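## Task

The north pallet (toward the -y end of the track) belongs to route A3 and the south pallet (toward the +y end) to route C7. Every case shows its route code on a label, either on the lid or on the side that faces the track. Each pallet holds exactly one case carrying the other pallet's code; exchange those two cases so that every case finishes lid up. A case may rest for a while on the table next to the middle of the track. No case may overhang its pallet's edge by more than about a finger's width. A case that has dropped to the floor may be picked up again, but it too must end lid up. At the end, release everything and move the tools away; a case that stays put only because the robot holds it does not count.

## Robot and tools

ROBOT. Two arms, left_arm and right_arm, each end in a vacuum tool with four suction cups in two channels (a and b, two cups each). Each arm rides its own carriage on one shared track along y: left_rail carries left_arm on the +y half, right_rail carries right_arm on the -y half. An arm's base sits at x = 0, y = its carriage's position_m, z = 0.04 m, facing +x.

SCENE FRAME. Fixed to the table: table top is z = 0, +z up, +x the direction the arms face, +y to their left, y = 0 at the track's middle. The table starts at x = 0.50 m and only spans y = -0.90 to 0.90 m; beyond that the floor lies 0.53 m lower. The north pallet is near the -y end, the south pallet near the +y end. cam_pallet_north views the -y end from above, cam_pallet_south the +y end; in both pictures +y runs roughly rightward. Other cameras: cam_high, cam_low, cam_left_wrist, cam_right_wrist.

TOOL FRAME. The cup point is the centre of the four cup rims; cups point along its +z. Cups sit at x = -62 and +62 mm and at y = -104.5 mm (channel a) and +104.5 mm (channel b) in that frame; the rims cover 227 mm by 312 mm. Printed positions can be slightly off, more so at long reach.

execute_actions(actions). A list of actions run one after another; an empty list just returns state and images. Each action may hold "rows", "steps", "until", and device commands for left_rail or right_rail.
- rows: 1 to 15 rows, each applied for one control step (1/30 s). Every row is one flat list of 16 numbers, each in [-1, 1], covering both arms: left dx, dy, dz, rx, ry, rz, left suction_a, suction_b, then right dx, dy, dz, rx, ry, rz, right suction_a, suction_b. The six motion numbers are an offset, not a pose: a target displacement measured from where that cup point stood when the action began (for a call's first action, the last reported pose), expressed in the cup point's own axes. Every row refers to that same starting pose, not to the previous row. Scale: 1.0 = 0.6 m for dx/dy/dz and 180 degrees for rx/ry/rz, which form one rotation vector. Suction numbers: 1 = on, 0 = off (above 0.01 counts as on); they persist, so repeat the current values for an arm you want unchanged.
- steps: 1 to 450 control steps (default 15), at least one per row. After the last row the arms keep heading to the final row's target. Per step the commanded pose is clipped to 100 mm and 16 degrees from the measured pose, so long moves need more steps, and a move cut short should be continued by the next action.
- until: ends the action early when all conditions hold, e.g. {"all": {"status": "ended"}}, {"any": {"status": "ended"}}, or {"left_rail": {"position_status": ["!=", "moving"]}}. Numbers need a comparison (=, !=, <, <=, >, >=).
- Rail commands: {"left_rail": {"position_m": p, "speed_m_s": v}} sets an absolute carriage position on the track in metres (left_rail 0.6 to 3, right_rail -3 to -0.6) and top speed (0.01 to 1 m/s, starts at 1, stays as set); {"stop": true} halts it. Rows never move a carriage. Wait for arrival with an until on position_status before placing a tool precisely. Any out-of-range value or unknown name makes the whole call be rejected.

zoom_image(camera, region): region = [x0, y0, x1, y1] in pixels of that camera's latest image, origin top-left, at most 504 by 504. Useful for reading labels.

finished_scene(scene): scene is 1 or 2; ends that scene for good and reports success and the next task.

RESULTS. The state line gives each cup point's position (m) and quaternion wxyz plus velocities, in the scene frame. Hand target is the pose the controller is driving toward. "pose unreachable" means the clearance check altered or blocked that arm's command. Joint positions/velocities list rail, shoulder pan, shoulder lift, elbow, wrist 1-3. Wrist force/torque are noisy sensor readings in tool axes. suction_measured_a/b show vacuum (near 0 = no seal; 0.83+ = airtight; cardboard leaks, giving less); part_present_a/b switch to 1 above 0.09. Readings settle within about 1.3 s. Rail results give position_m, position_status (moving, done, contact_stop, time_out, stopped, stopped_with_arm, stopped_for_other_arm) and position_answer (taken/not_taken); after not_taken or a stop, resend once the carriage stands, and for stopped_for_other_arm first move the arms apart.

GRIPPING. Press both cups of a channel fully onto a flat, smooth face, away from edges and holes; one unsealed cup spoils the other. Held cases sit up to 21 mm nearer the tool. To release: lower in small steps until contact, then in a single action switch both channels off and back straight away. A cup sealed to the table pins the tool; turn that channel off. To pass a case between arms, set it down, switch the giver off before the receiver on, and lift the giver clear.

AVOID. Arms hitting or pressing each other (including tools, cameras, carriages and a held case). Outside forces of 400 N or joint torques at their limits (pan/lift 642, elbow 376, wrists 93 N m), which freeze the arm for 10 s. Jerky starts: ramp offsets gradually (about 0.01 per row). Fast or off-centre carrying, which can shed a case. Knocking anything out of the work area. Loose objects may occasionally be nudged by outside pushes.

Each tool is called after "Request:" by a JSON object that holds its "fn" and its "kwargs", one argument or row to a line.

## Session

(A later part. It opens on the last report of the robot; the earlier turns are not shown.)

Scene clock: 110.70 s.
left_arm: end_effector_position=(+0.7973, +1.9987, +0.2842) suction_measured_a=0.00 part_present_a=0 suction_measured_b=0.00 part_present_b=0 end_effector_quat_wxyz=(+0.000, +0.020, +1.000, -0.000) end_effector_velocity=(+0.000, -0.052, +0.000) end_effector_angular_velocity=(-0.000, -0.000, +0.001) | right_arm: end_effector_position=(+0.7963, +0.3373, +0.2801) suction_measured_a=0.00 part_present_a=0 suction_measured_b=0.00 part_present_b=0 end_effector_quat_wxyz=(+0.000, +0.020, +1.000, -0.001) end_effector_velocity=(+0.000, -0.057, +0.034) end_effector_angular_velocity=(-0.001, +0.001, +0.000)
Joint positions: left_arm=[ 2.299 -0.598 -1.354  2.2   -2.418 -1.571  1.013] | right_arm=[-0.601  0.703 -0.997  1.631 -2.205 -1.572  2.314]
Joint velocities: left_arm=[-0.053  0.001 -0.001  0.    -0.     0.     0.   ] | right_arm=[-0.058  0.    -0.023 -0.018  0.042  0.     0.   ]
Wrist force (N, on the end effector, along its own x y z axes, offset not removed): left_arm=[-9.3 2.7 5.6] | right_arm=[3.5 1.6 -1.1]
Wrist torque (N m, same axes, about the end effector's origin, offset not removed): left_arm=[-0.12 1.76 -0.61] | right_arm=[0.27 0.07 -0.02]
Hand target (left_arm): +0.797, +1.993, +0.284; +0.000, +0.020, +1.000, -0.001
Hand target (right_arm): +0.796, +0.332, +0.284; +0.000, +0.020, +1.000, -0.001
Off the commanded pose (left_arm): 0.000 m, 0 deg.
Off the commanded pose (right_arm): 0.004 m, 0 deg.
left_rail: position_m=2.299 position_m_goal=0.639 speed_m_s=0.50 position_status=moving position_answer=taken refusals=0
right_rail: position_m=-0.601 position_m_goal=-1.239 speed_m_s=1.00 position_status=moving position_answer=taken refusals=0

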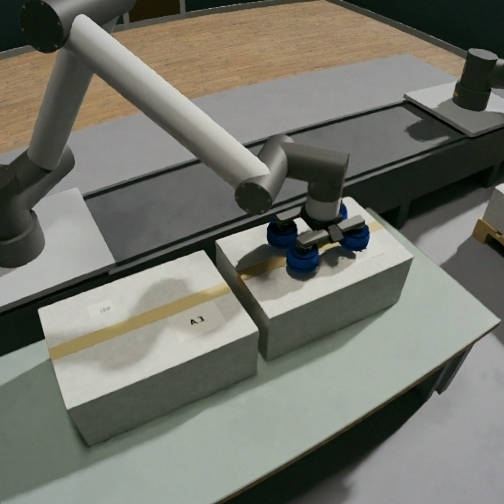

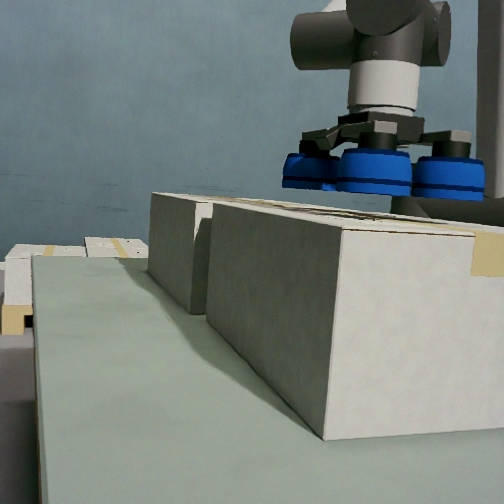

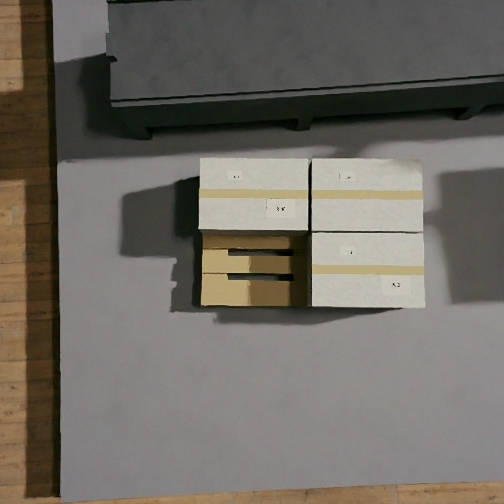

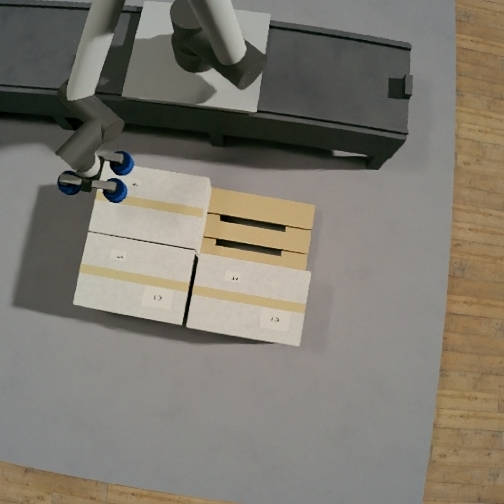

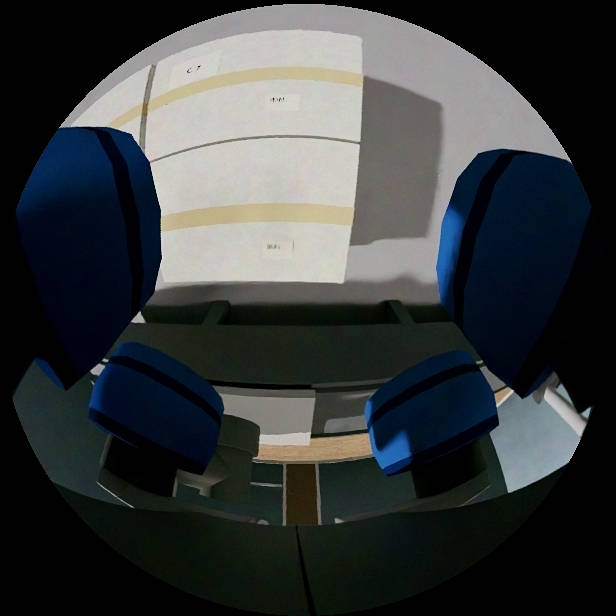

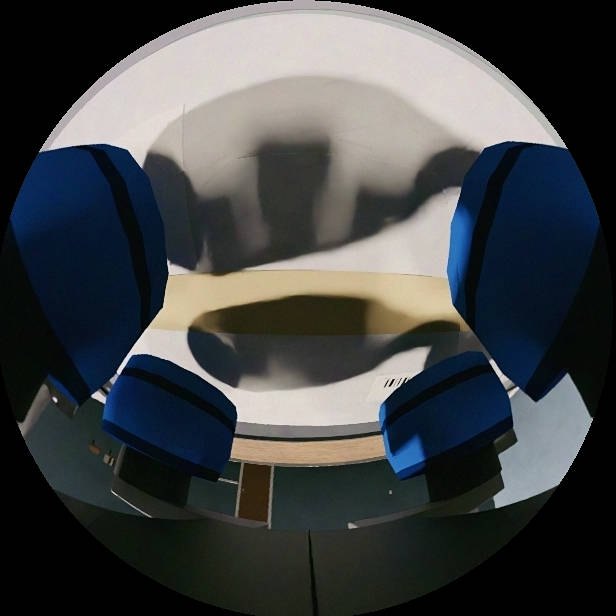

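Request:
{"fn": "execute_actions", "kwargs": {
  "actions": []
}}

Scene clock: 115.83 s.
left_arm: end_effector_position=(+0.7973, +0.3386, +0.2842) suction_measured_a=0.00 part_present_a=0 suction_measured_b=0.00 part_present_b=0 end_effector_quat_wxyz=(+0.000, +0.020, +1.000, -0.001) end_effector_velocity=(-0.000, +0.000, -0.000) end_effector_angular_velocity=(+0.000, +0.000, +0.000) | right_arm: end_effector_position=(+0.7964, -0.3007, +0.2843) suction_measured_a=0.00 part_present_a=0 suction_measured_b=0.00 part_present_b=0 end_effector_quat_wxyz=(+0.000, +0.020, +1.000, -0.001) end_effector_velocity=(+0.000, -0.000, -0.000) end_effector_angular_velocity=(-0.000, +0.000, -0.000)
Joint positions: left_arm=[ 0.639 -0.598 -1.354  2.2   -2.418 -1.571  1.013] | right_arm=[-1.239  0.703 -1.     1.629 -2.2   -1.572  2.314]
Joint velocities: left_arm=[ 0.  0. -0.  0. -0.  0. -0.] | right_arm=[ 0. -0.  0. -0.  0.  0. -0.]
Wrist force (N, on the end effector, along its own x y z axes, offset not removed): left_arm=[-6.4 1.4 3.1] | right_arm=[3.2 -2.9 3.2]
Wrist torque (N m, same axes, about the end effector's origin, offset not removed): left_arm=[0.09 1.40 -0.69] | right_arm=[-0.16 0.15 -0.01]
Hand target (left_arm): +0.797, +0.339, +0.284; +0.000, +0.020, +1.000, -0.001
Hand target (right_arm): +0.796, -0.301, +0.284; +0.000, +0.020, +1.000, -0.001
Off the commanded pose (left_arm): 0.000 m, 0 deg.
Off the commanded pose (right_arm): 0.000 m, 0 deg.
left_rail: position_m=0.639 position_m_goal=0.639 speed_m_s=0.50 position_status=done position_answer=taken refusals=0
right_rail: position_m=-1.239 position_m_goal=-1.239 speed_m_s=1.00 position_status=done position_answer=taken refusals=0

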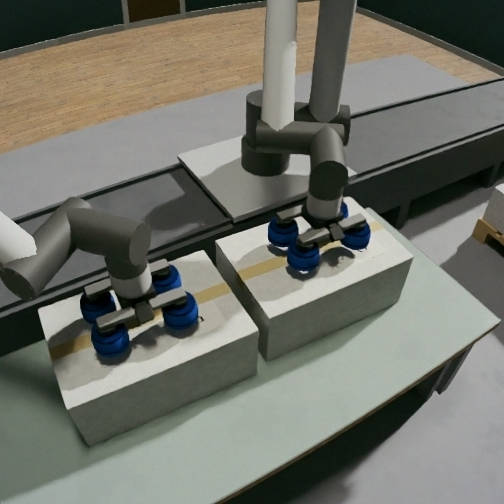

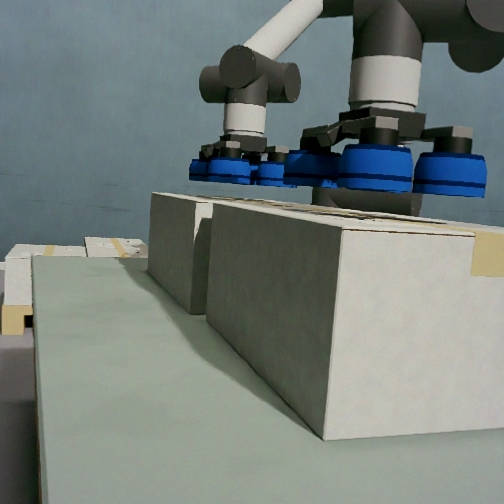

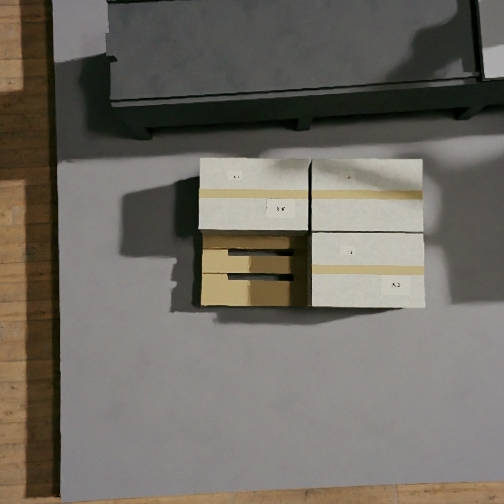

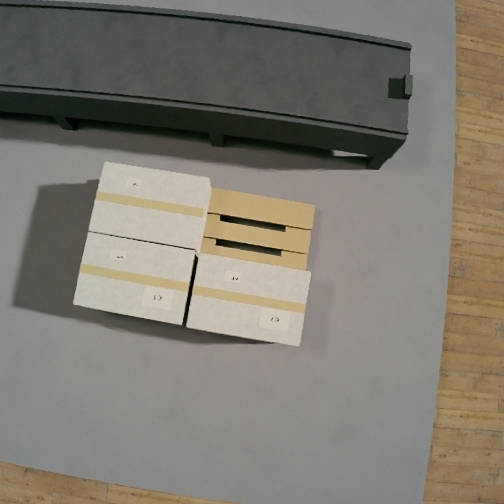

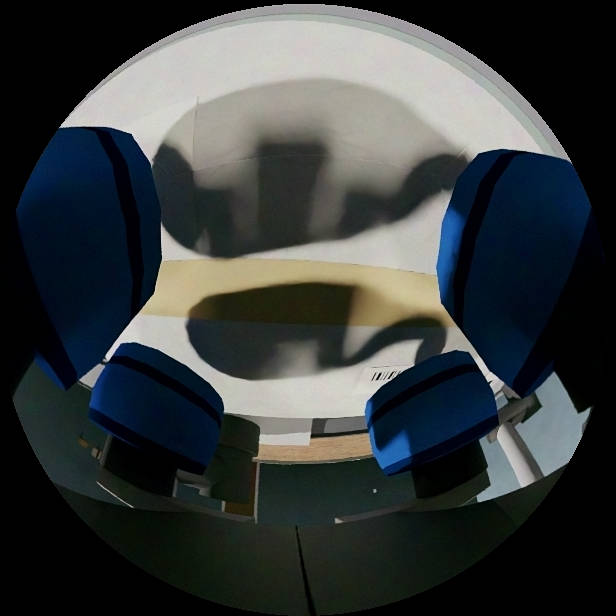

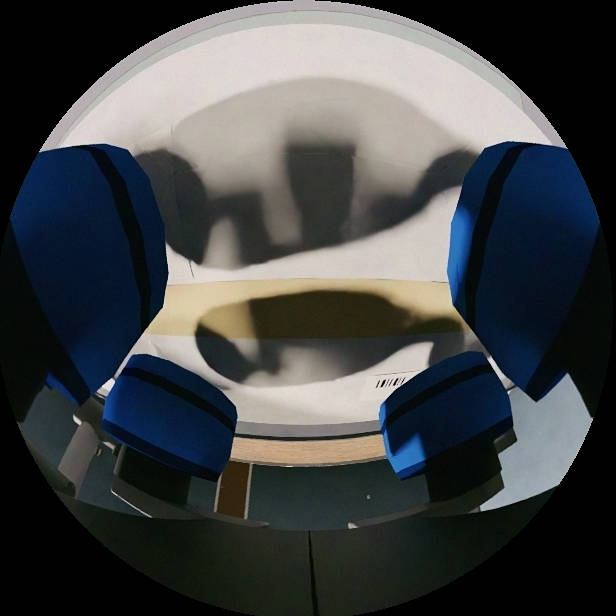

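Request:
{"fn": "execute_actions", "kwargs": {
  "actions": [
    {"rows":[[-0.012,0,0.02,0,0,0.004,1,1,0.012,0,0.02,0,0,-0.004,1,1],[-0.012,0,0.03,0,0,0.004,1,1,0.012,0,0.03,0,0,-0.004,1,1],[-0.012,0,0.04,0,0,0.004,1,1,0.012,0,0.04,0,0,-0.004,1,1],[-0.012,0,0.05,0,0,0.004,1,1,0.012,0,0.05,0,0,-0.004,1,1],[-0.012,0,0.06,0,0,0.004,1,1,0.012,0,0.06,0,0,-0.004,1,1],[-0.012,0,0.07,0,0,0.004,1,1,0.012,0,0.07,0,0,-0.004,1,1],[-0.012,0,0.083,0,0,0.004,1,1,0.012,0,0.083,0,0,-0.004,1,1]],"steps":22},
    {"rows":[[-0.01,0.02,-0.02,0,0,0,1,1,-0.01,-0.02,-0.02,0,0,0,1,1],[-0.02,0.04,-0.04,0,0,0,1,1,-0.02,-0.04,-0.04,0,0,0,1,1],[-0.03,0.09,-0.06,0,0,-0.004,1,1,-0.13,-0.22,-0.06,0,0,0,1,1]],"steps":12},
    {"left_rail":{"position_m":3.0,"speed_m_s":1},"right_rail":{"position_m":-3.0},"steps":2}
  ]
}}

Scene clock: 126.57 s.
left_arm: end_effector_position=(+0.8244, +0.3898, +0.2693) suction_measured_a=0.96 part_present_a=1 suction_measured_b=0.96 part_present_b=1 end_effector_quat_wxyz=(+0.000, +0.021, +1.000, -0.001) end_effector_velocity=(+0.009, +0.067, +0.014) end_effector_angular_velocity=(-0.009, +0.002, +0.001) | right_arm: end_effector_position=(+0.8574, -0.4240, +0.2681) suction_measured_a=0.91 part_present_a=1 suction_measured_b=0.91 part_present_b=1 end_effector_quat_wxyz=(+0.001, +0.014, +1.000, -0.001) end_effector_velocity=(+0.053, -0.150, +0.025) end_effector_angular_velocity=(+0.012, +0.002, +0.008)
Joint positions: left_arm=[ 0.64  -0.53  -1.329  2.196 -2.439 -1.571  1.082] | right_arm=[-1.24   0.591 -1.032  1.715 -2.254 -1.573  2.19 ]
Joint velocities: left_arm=[ 0.052  0.024 -0.011 -0.013  0.022 -0.009  0.023] | right_arm=[-0.057 -0.095 -0.044  0.035  0.003  0.011 -0.103]
Wrist force (N, on the end effector, along its own x y z axes, offset not removed): left_arm=[-12.8 -10.7 -6.5] | right_arm=[-6.9 7.2 -12.9]
Wrist torque (N m, same axes, about the end effector's origin, offset not removed): left_arm=[-6.96 2.21 -0.75] | right_arm=[5.09 -0.95 0.46]
Hand target (left_arm): +0.825, +0.398, +0.271; +0.000, +0.020, +1.000, -0.000
Hand target (right_arm): +0.863, -0.441, +0.271; +0.000, +0.014, +1.000, -0.001
Off the commanded pose (left_arm): 0.003 m, 0 deg.
Off the commanded pose (right_arm): 0.013 m, 0 deg.
left_rail: position_m=0.640 position_m_goal=3.000 speed_m_s=1.00 position_status=moving position_answer=taken refusals=0
right_rail: position_m=-1.240 position_m_goal=-3.000 speed_m_s=1.00 position_status=moving position_answer=taken refusals=0

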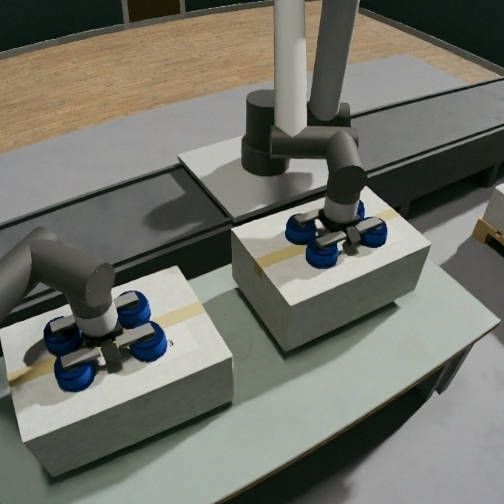

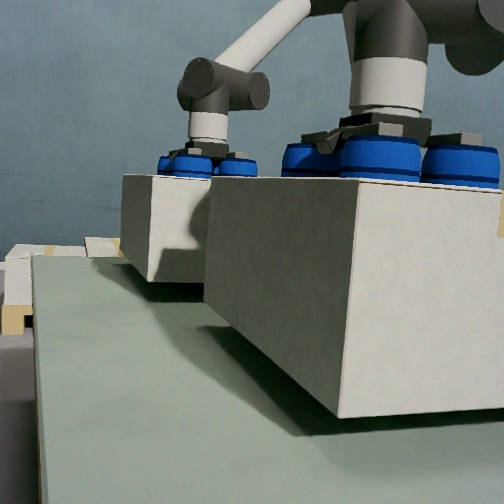

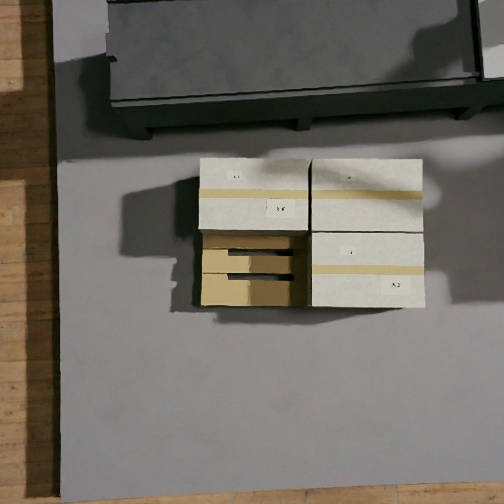

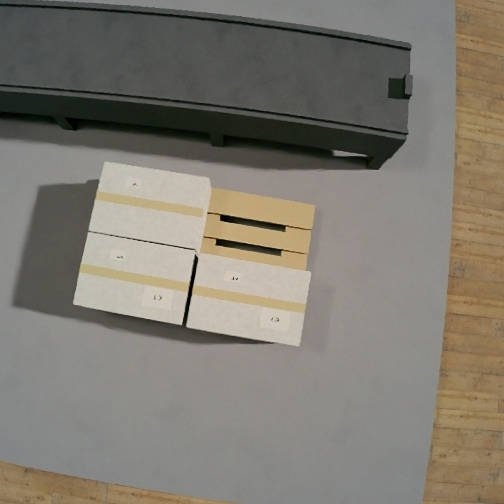

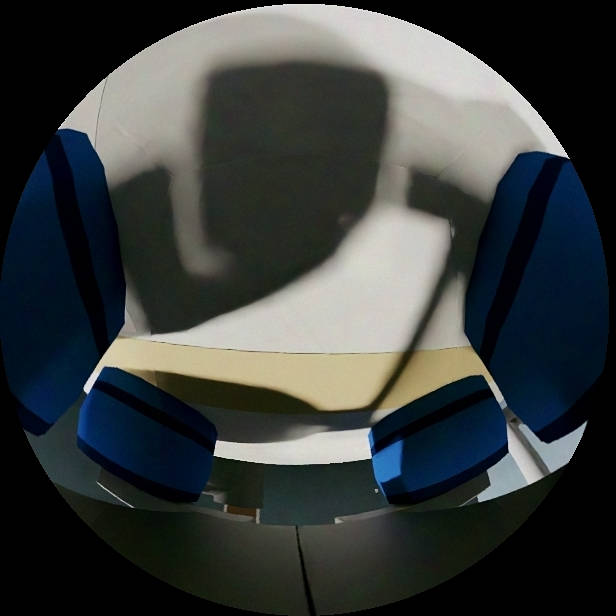

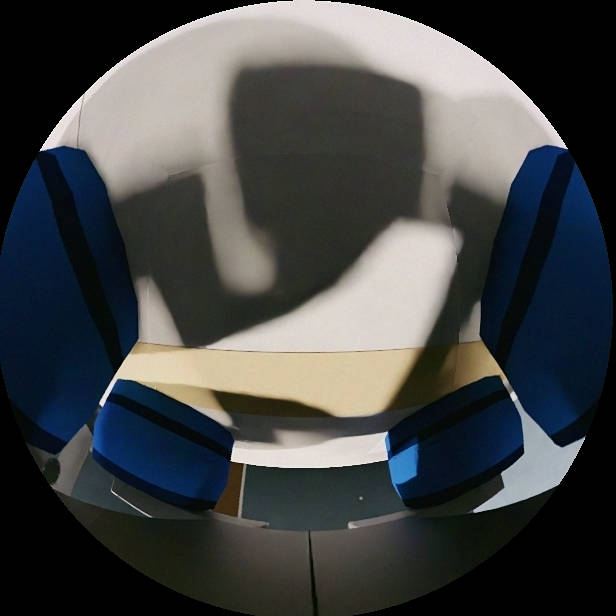

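Request:
{"fn": "execute_actions", "kwargs": {
  "actions": [
    {"steps":60,"until":{"all":{"status":"ended"}}},
    {"rows":[[0,0,0.02,0,0,0,1,1,-0.02,-0.04,0.01,0,0,0.0076,1,1],[0,0,0.05,0,0,0,1,1,-0.05,-0.1,0.02,0,0,0.0076,1,1],[0.008,0.01,0.27,0,0,0,1,1,-0.548,-0.979,0.27,0,0,0.0076,1,1]],"steps":48}
  ]
}}

Scene clock: 135.40 s.
left_arm: end_effector_position=(+0.8209, +2.7583, +0.1089) suction_measured_a=0.96 part_present_a=1 suction_measured_b=0.96 part_present_b=1 end_effector_quat_wxyz=(+0.000, +0.020, +1.000, -0.000) end_effector_velocity=(-0.000, +0.000, -0.000) end_effector_angular_velocity=(+0.000, +0.000, -0.000) | right_arm: end_effector_position=(+1.1735, -2.7874, +0.1102) suction_measured_a=0.91 part_present_a=1 suction_measured_b=0.91 part_present_b=1 end_effector_quat_wxyz=(+0.000, +0.026, +1.000, -0.001) end_effector_velocity=(+0.025, -0.030, -0.011) end_effector_angular_velocity=(+0.001, +0.002, +0.004)
Joint positions: left_arm=[ 3.    -0.523 -1.134  2.269 -2.706 -1.571  1.088] | right_arm=[-3.     0.01  -0.895  1.752 -2.428 -1.572  1.633]
Joint velocities: left_arm=[ 0.  0.  0.  0. -0. -0.  0.] | right_arm=[ 0.    -0.026  0.025 -0.031  0.008  0.001 -0.03 ]
Wrist force (N, on the end effector, along its own x y z axes, offset not removed): left_arm=[-7.9 -0.2 -8.2] | right_arm=[-1.0 -2.7 -12.8]
Wrist torque (N m, same axes, about the end effector's origin, offset not removed): left_arm=[-7.78 1.57 -0.65] | right_arm=[6.06 -1.03 0.14]
Hand target (left_arm): +0.821, +2.758, +0.109; +0.000, +0.020, +1.000, -0.000
Hand target (right_arm): +1.176, -2.791, +0.109; +0.000, +0.026, +1.000, -0.001
Off the commanded pose (left_arm): 0.000 m, 0 deg.
Off the commanded pose (right_arm): 0.005 m, 0 deg.
left_rail: position_m=3.000 position_m_goal=3.000 speed_m_s=1.00 position_status=done position_answer=taken refusals=0
right_rail: position_m=-3.000 position_m_goal=-3.000 speed_m_s=1.00 position_status=done position_answer=taken refusals=0

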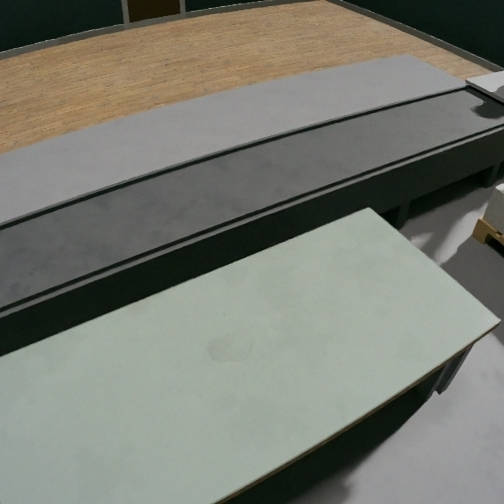

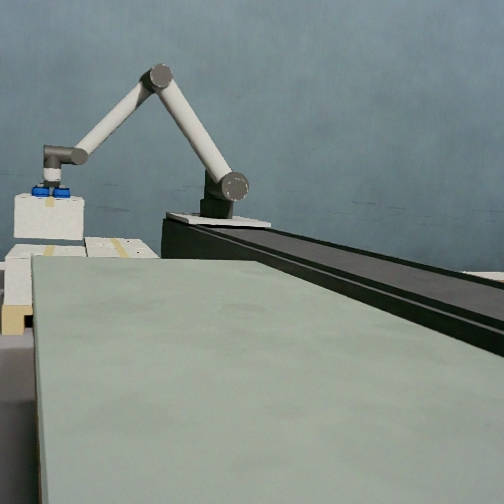

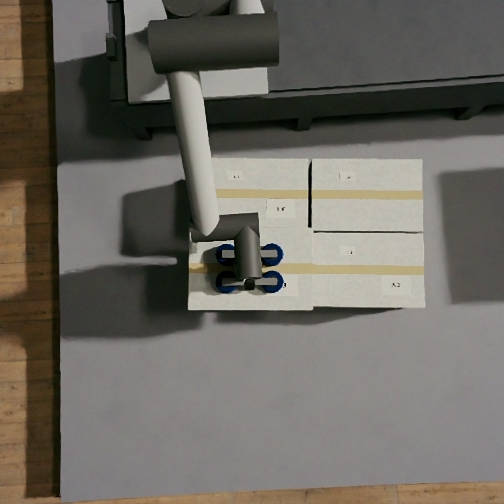

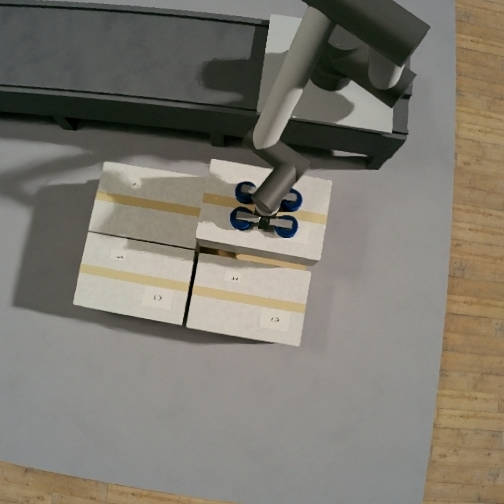

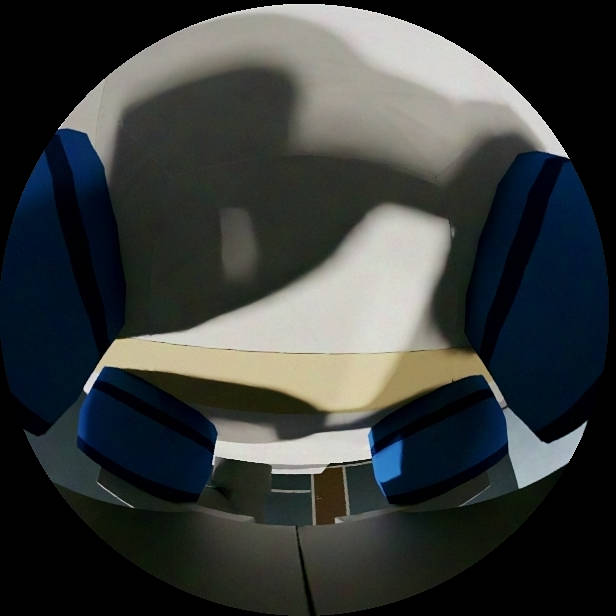

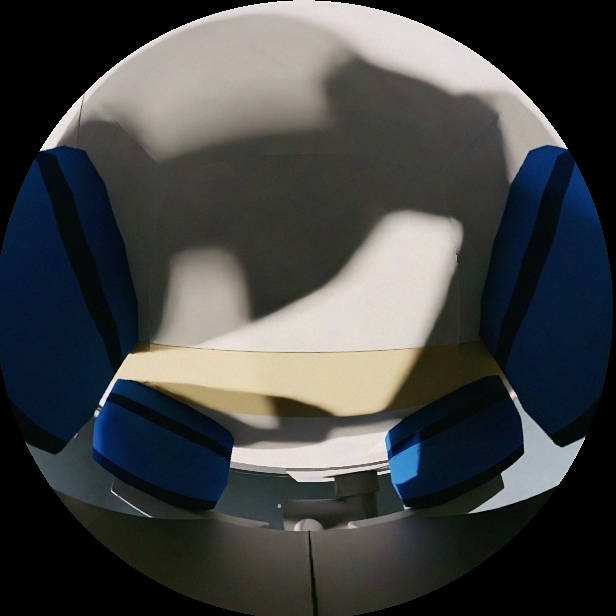

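The case offsets suit the current y positions; lowering while closing x.

Request:
{"fn": "execute_actions", "kwargs": {
  "actions": [
    {"rows":[[0,0,0.03,0,0,0,1,1,0,0,0.03,0,0,0,1,1],[0,0,0.07,0,0,0,1,1,0,0,0.07,0,0,0,1,1],[-0.015,0,0.43,0,0,0,1,1,0.014,0,0.432,0,0,0,1,1]],"steps":30}
  ]
}}

Request:
{"fn": "zoom_image", "kwargs": {
  "camera": "cam_pallet_north",
  "region": [180,200,330,330]
}}

Request:
{"fn": "zoom_image", "kwargs": {
  "camera": "cam_pallet_south",
  "region": [185,160,335,290]
}}

Scene clock: 147.10 s.
left_arm: end_effector_position=(+0.8297, +2.7579, -0.1479) suction_measured_a=0.96 part_present_a=1 suction_measured_b=0.96 part_present_b=1 end_effector_quat_wxyz=(+0.000, +0.020, +1.000, -0.000) end_effector_velocity=(+0.003, -0.001, -0.008) end_effector_angular_velocity=(-0.001, -0.002, -0.000) | right_arm: end_effector_position=(+1.1653, -2.7871, -0.1481) suction_measured_a=0.91 part_present_a=1 suction_measured_b=0.91 part_present_b=1 end_effector_quat_wxyz=(+0.000, +0.026, +1.000, -0.001) end_effector_velocity=(+0.001, +0.000, -0.006) end_effector_angular_velocity=(+0.000, -0.000, +0.000)
Joint positions: left_arm=[ 3.    -0.518 -0.755  2.253 -3.069 -1.571  1.093] | right_arm=[-3.     0.011 -0.646  1.762 -2.688 -1.572  1.633]
Joint velocities: left_arm=[ 0.     0.001  0.013 -0.006 -0.009  0.     0.001] | right_arm=[ 0.     0.     0.007 -0.004 -0.004  0.     0.   ]
Wrist force (N, on the end effector, along its own x y z axes, offset not removed): left_arm=[-9.4 5.1 -5.7] | right_arm=[0.4 -2.2 -15.0]
Wrist torque (N m, same axes, about the end effector's origin, offset not removed): left_arm=[-6.90 1.67 -0.66] | right_arm=[5.41 -0.72 -0.02]
Hand target (left_arm): +0.830, +2.758, -0.149; +0.000, +0.020, +1.000, -0.000
Hand target (right_arm): +1.165, -2.787, -0.149; +0.000, +0.026, +1.000, -0.001
Off the commanded pose (left_arm): 0.001 m, 0 deg.
Off the commanded pose (right_arm): 0.001 m, 0 deg.
left_rail: position_m=3.000 position_m_goal=3.000 speed_m_s=1.00 position_status=done position_answer=taken refusals=0
right_rail: position_m=-3.000 position_m_goal=-3.000 speed_m_s=1.00 position_status=done position_answer=taken refusals=0

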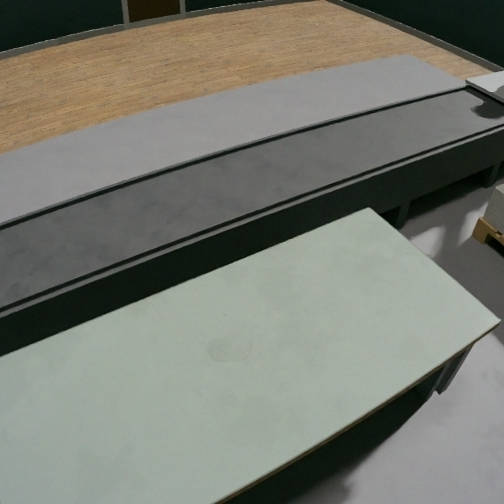

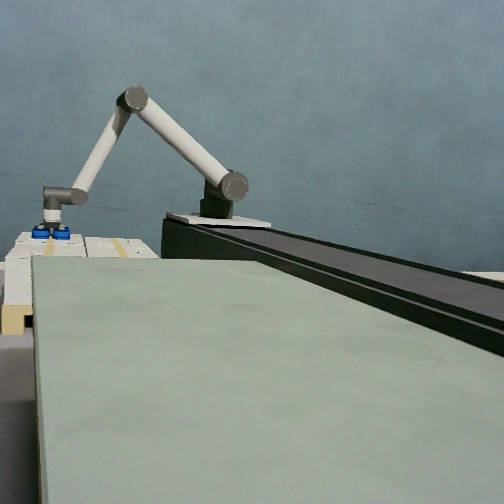

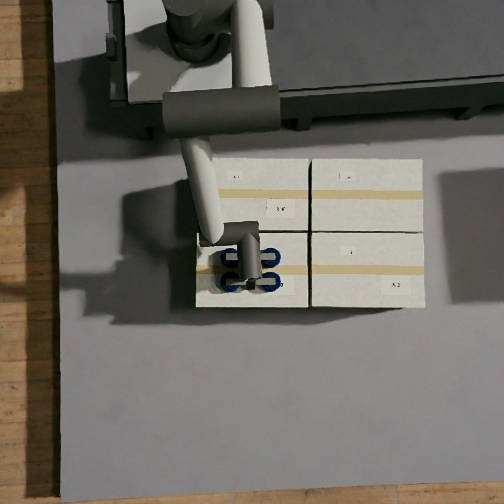

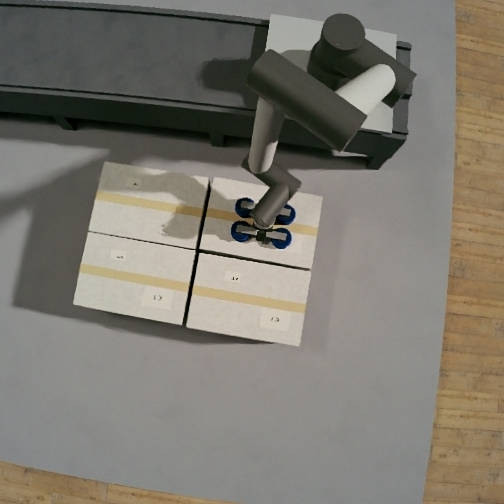

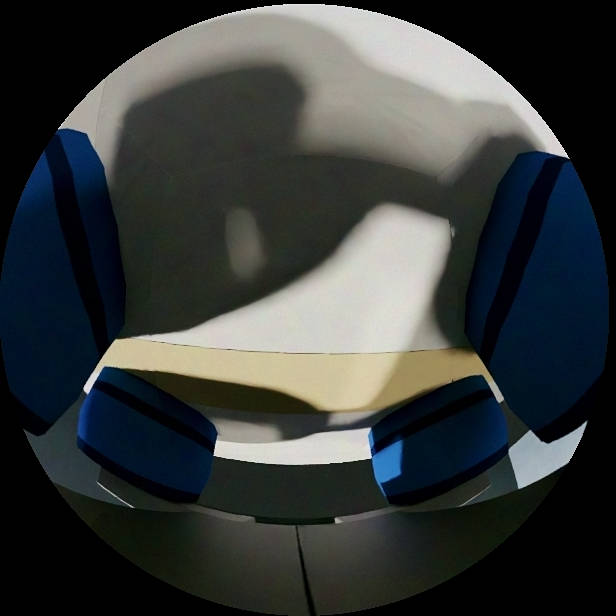

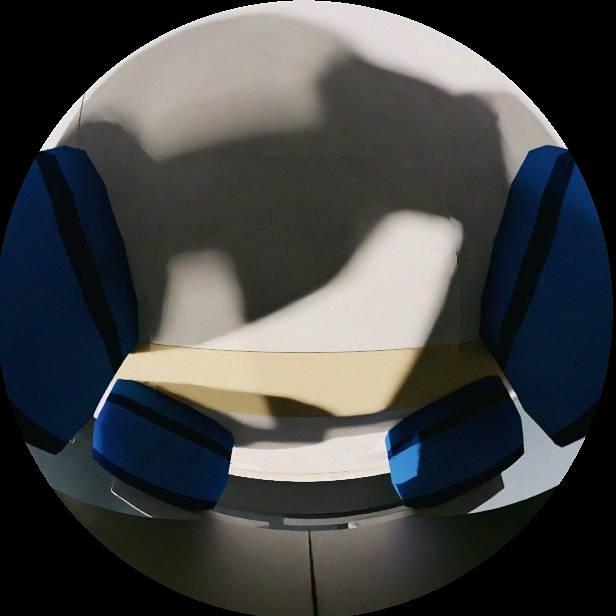

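Region (180, 200, 330, 330) of cam_pallet_north's 504x504 image, scaled by 3.360, with more detail than that image has; it fills the top 437 rows of this view, and the rest is white.

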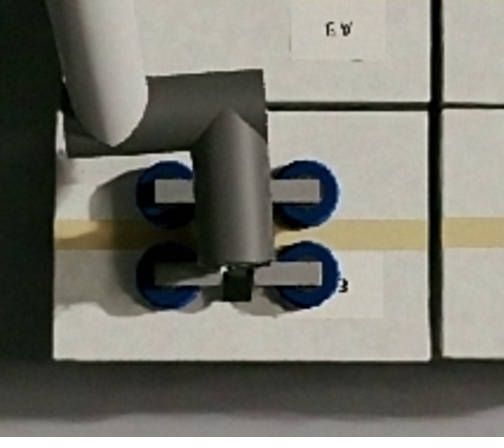

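Region (185, 160, 335, 290) of cam_pallet_south's 504x504 image, scaled by 3.360, with more detail than that image has; it fills the top 437 rows of this view, and the rest is white.

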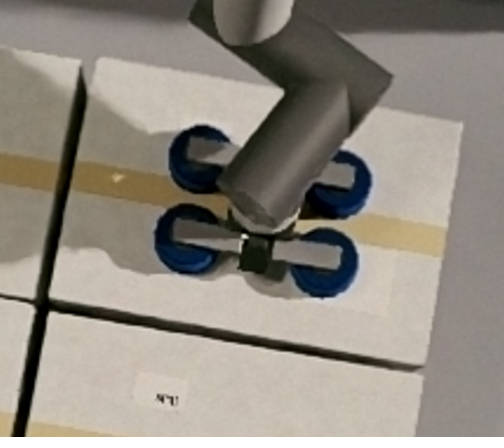

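Request:
{"fn": "execute_actions", "kwargs": {
  "actions": [
    {"rows":[[-0.004,-0.005,0.016,0,0,-0.002,1,1,0.004,0,0.016,0,0,0,1,1]],"steps":11}
  ]
}}

Scene clock: 153.57 s.
left_arm: end_effector_position=(+0.8318, +2.7551, -0.1570) suction_measured_a=0.96 part_present_a=1 suction_measured_b=0.96 part_present_b=1 end_effector_quat_wxyz=(+0.000, +0.017, +1.000, -0.000) end_effector_velocity=(+0.001, -0.002, -0.005) end_effector_angular_velocity=(+0.000, +0.000, +0.004) | right_arm: end_effector_position=(+1.1631, -2.7869, -0.1572) suction_measured_a=0.91 part_present_a=1 suction_measured_b=0.91 part_present_b=1 end_effector_quat_wxyz=(+0.000, +0.026, +1.000, -0.001) end_effector_velocity=(-0.001, +0.000, -0.005) end_effector_angular_velocity=(+0.000, -0.000, -0.000)
Joint positions: left_arm=[ 3.    -0.52  -0.741  2.246 -3.076 -1.571  1.085] | right_arm=[-3.     0.011 -0.637  1.764 -2.698 -1.572  1.633]
Joint velocities: left_arm=[ 0.    -0.001  0.008 -0.004 -0.004 -0.    -0.005] | right_arm=[ 0.     0.     0.005  0.001 -0.006  0.     0.   ]
Wrist force (N, on the end effector, along its own x y z axes, offset not removed): left_arm=[-11.6 -2.2 -2.8] | right_arm=[4.0 -0.4 -13.5]
Wrist torque (N m, same axes, about the end effector's origin, offset not removed): left_arm=[-7.66 1.97 -0.54] | right_arm=[5.62 -0.97 -0.05]
Hand target (left_arm): +0.832, +2.755, -0.158; +0.000, +0.017, +1.000, -0.000
Hand target (right_arm): +1.163, -2.787, -0.158; +0.000, +0.026, +1.000, -0.001
Off the commanded pose (left_arm): 0.001 m, 0 deg.
Off the commanded pose (right_arm): 0.001 m, 0 deg.
left_rail: position_m=3.000 position_m_goal=3.000 speed_m_s=1.00 position_status=done position_answer=taken refusals=0
right_rail: position_m=-3.000 position_m_goal=-3.000 speed_m_s=1.00 position_status=done position_answer=taken refusals=0

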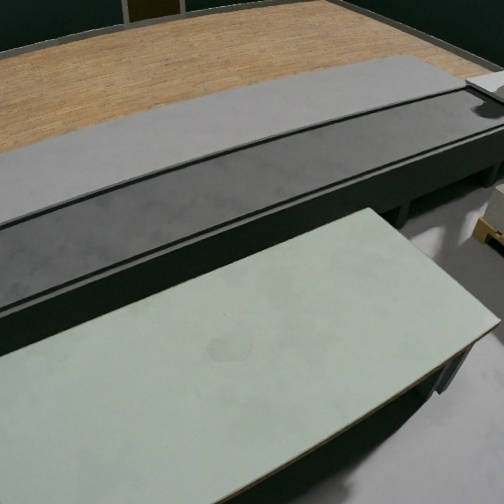

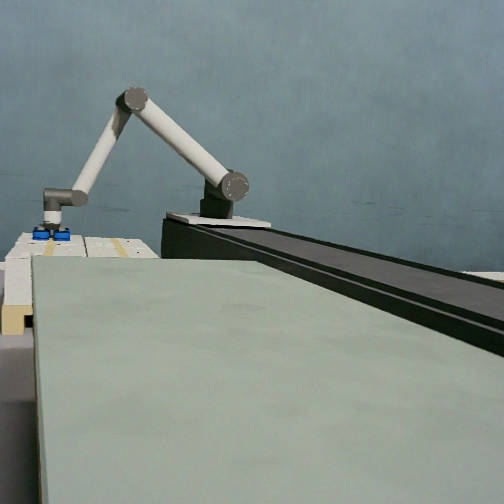

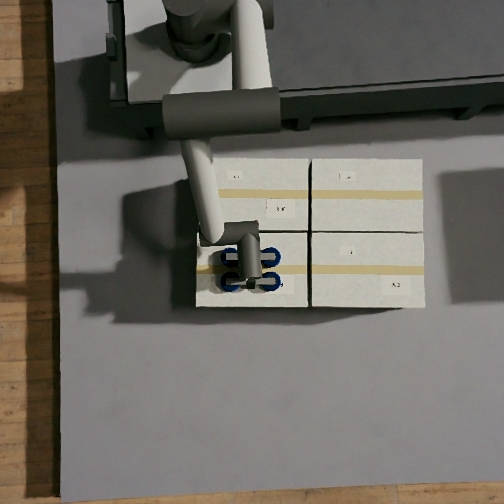

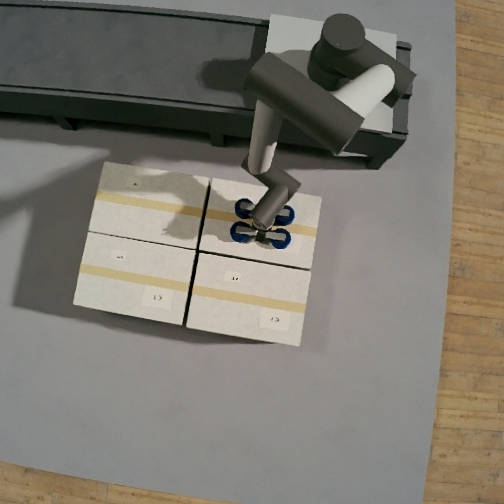

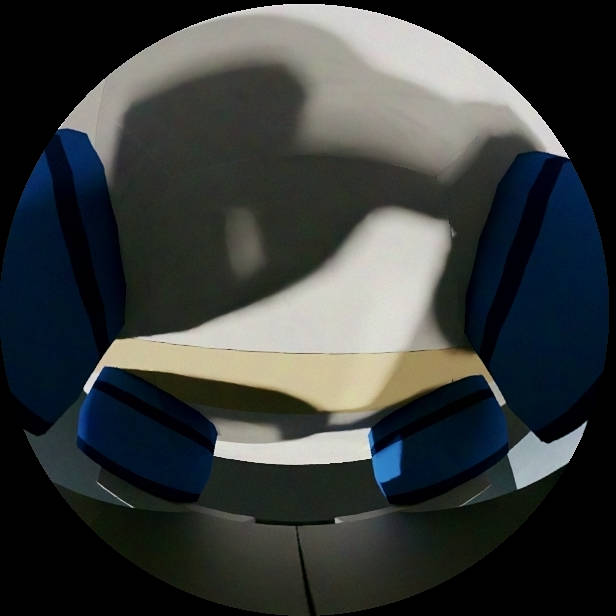

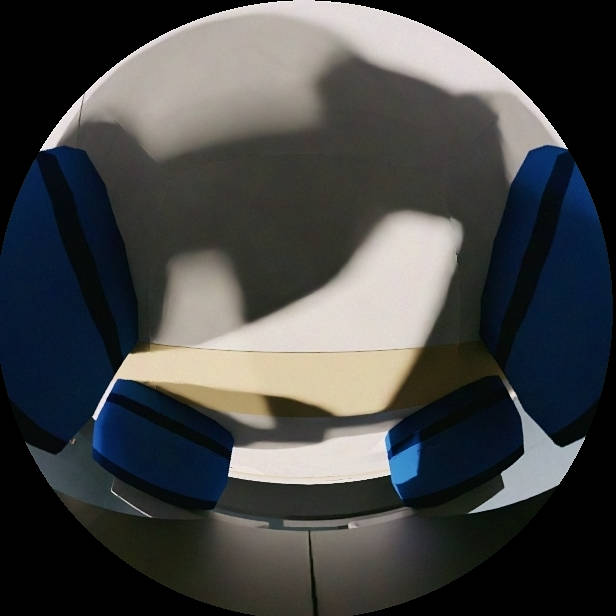

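Request:
{"fn": "execute_actions", "kwargs": {
  "actions": [
    {"rows":[[0,0,0.005,0,0,0,1,1,0,0,0.005,0,0,0,1,1]],"steps":6},
    {"rows":[[0,0,-0.005,0,0,0,0,0,0,0,-0.005,0,0,0,0,0],[0,0,-0.01,0,0,0,0,0,0,0,-0.01,0,0,0,0,0],[0,0,-0.015,0,0,0,0,0,0,0,-0.015,0,0,0,0,0],[0,0,-0.02,0,0,0,0,0,0,0,-0.02,0,0,0,0,0],[0,0,-0.025,0,0,0,0,0,0,0,-0.025,0,0,0,0,0],[0,0,-0.03,0,0,0,0,0,0,0,-0.03,0,0,0,0,0],[0,0,-0.04,0,0,0,0,0,0,0,-0.04,0,0,0,0,0],[0,0,-0.4,0,0,0,0,0,0,0,-0.4,0,0,0,0,0]],"steps":22},
    {"left_rail":{"position_m":1.7},"right_rail":{"position_m":-1.7},"steps":2}
  ]
}}

Scene clock: 161.13 s.
left_arm: end_effector_position=(+0.8321, +2.7546, +0.0642) suction_measured_a=0.00 part_present_a=0 suction_measured_b=0.00 part_present_b=0 end_effector_quat_wxyz=(+0.002, +0.017, +1.000, -0.001) end_effector_velocity=(-0.003, -0.053, +0.140) end_effector_angular_velocity=(+0.014, +0.024, +0.002) | right_arm: end_effector_position=(+1.1634, -2.7855, +0.0675) suction_measured_a=0.00 part_present_a=0 suction_measured_b=0.00 part_present_b=0 end_effector_quat_wxyz=(+0.001, +0.026, +1.000, -0.001) end_effector_velocity=(-0.005, +0.049, +0.111) end_effector_angular_velocity=(-0.000, +0.011, -0.002)
Joint positions: left_arm=[ 2.999 -0.519 -1.065  2.263 -2.775 -1.571  1.086] | right_arm=[-2.999  0.011 -0.864  1.776 -2.485 -1.572  1.634]
Joint velocities: left_arm=[-0.053 -0.002 -0.2   -0.029  0.257 -0.    -0.004] | right_arm=[ 0.055 -0.005 -0.108 -0.009  0.128 -0.    -0.003]
Wrist force (N, on the end effector, along its own x y z axes, offset not removed): left_arm=[-13.8 2.7 -0.9] | right_arm=[2.9 -6.5 0.5]
Wrist torque (N m, same axes, about the end effector's origin, offset not removed): left_arm=[0.14 2.12 -0.60] | right_arm=[-0.47 0.06 0.05]
Hand target (left_arm): +0.832, +2.748, +0.080; +0.001, +0.017, +1.000, -0.001
Hand target (right_arm): +1.163, -2.780, +0.080; +0.000, +0.026, +1.000, -0.001
Off the commanded pose (left_arm): 0.017 m, 0 deg.
Off the commanded pose (right_arm): 0.013 m, 0 deg.
left_rail: position_m=2.999 position_m_goal=1.700 speed_m_s=1.00 position_status=moving position_answer=taken refusals=0
right_rail: position_m=-2.999 position_m_goal=-1.700 speed_m_s=1.00 position_status=moving position_answer=taken refusals=0

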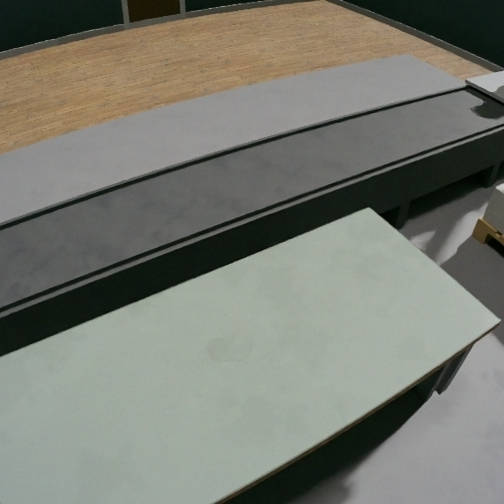

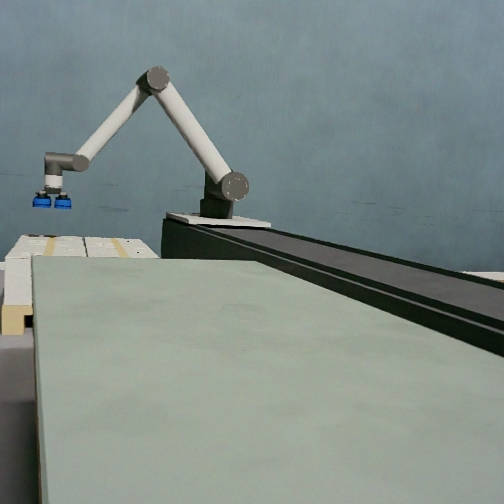

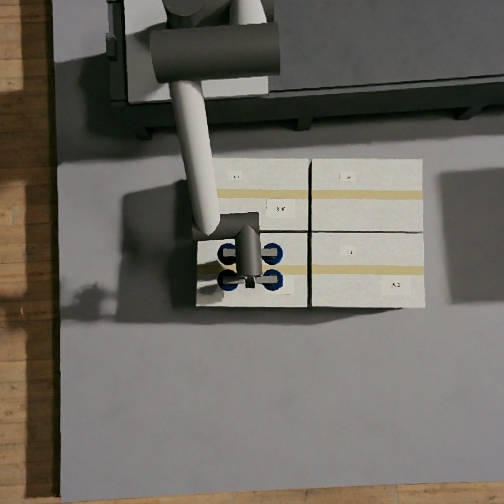

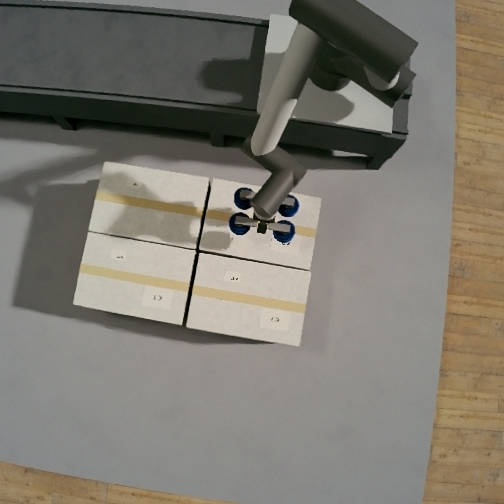

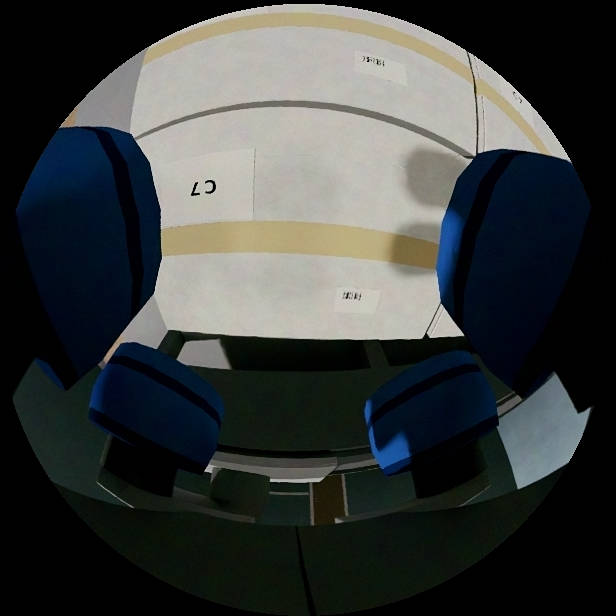

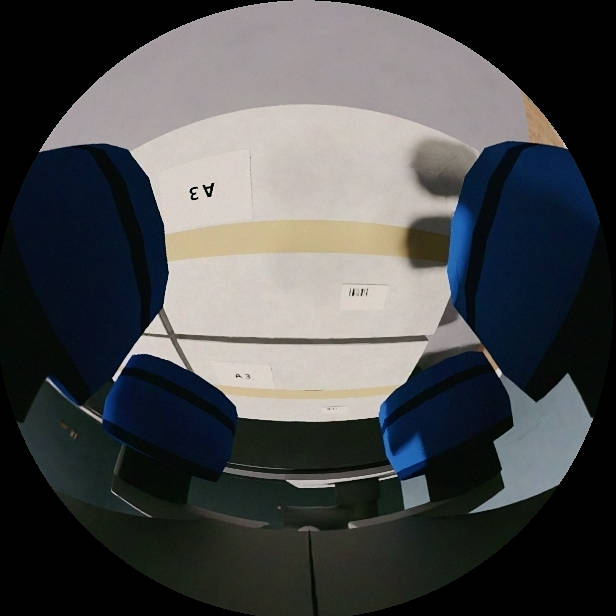

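Request:
{"fn": "finished_scene", "kwargs": {
  "scene": 1
}}

The scene is finished: the task was done.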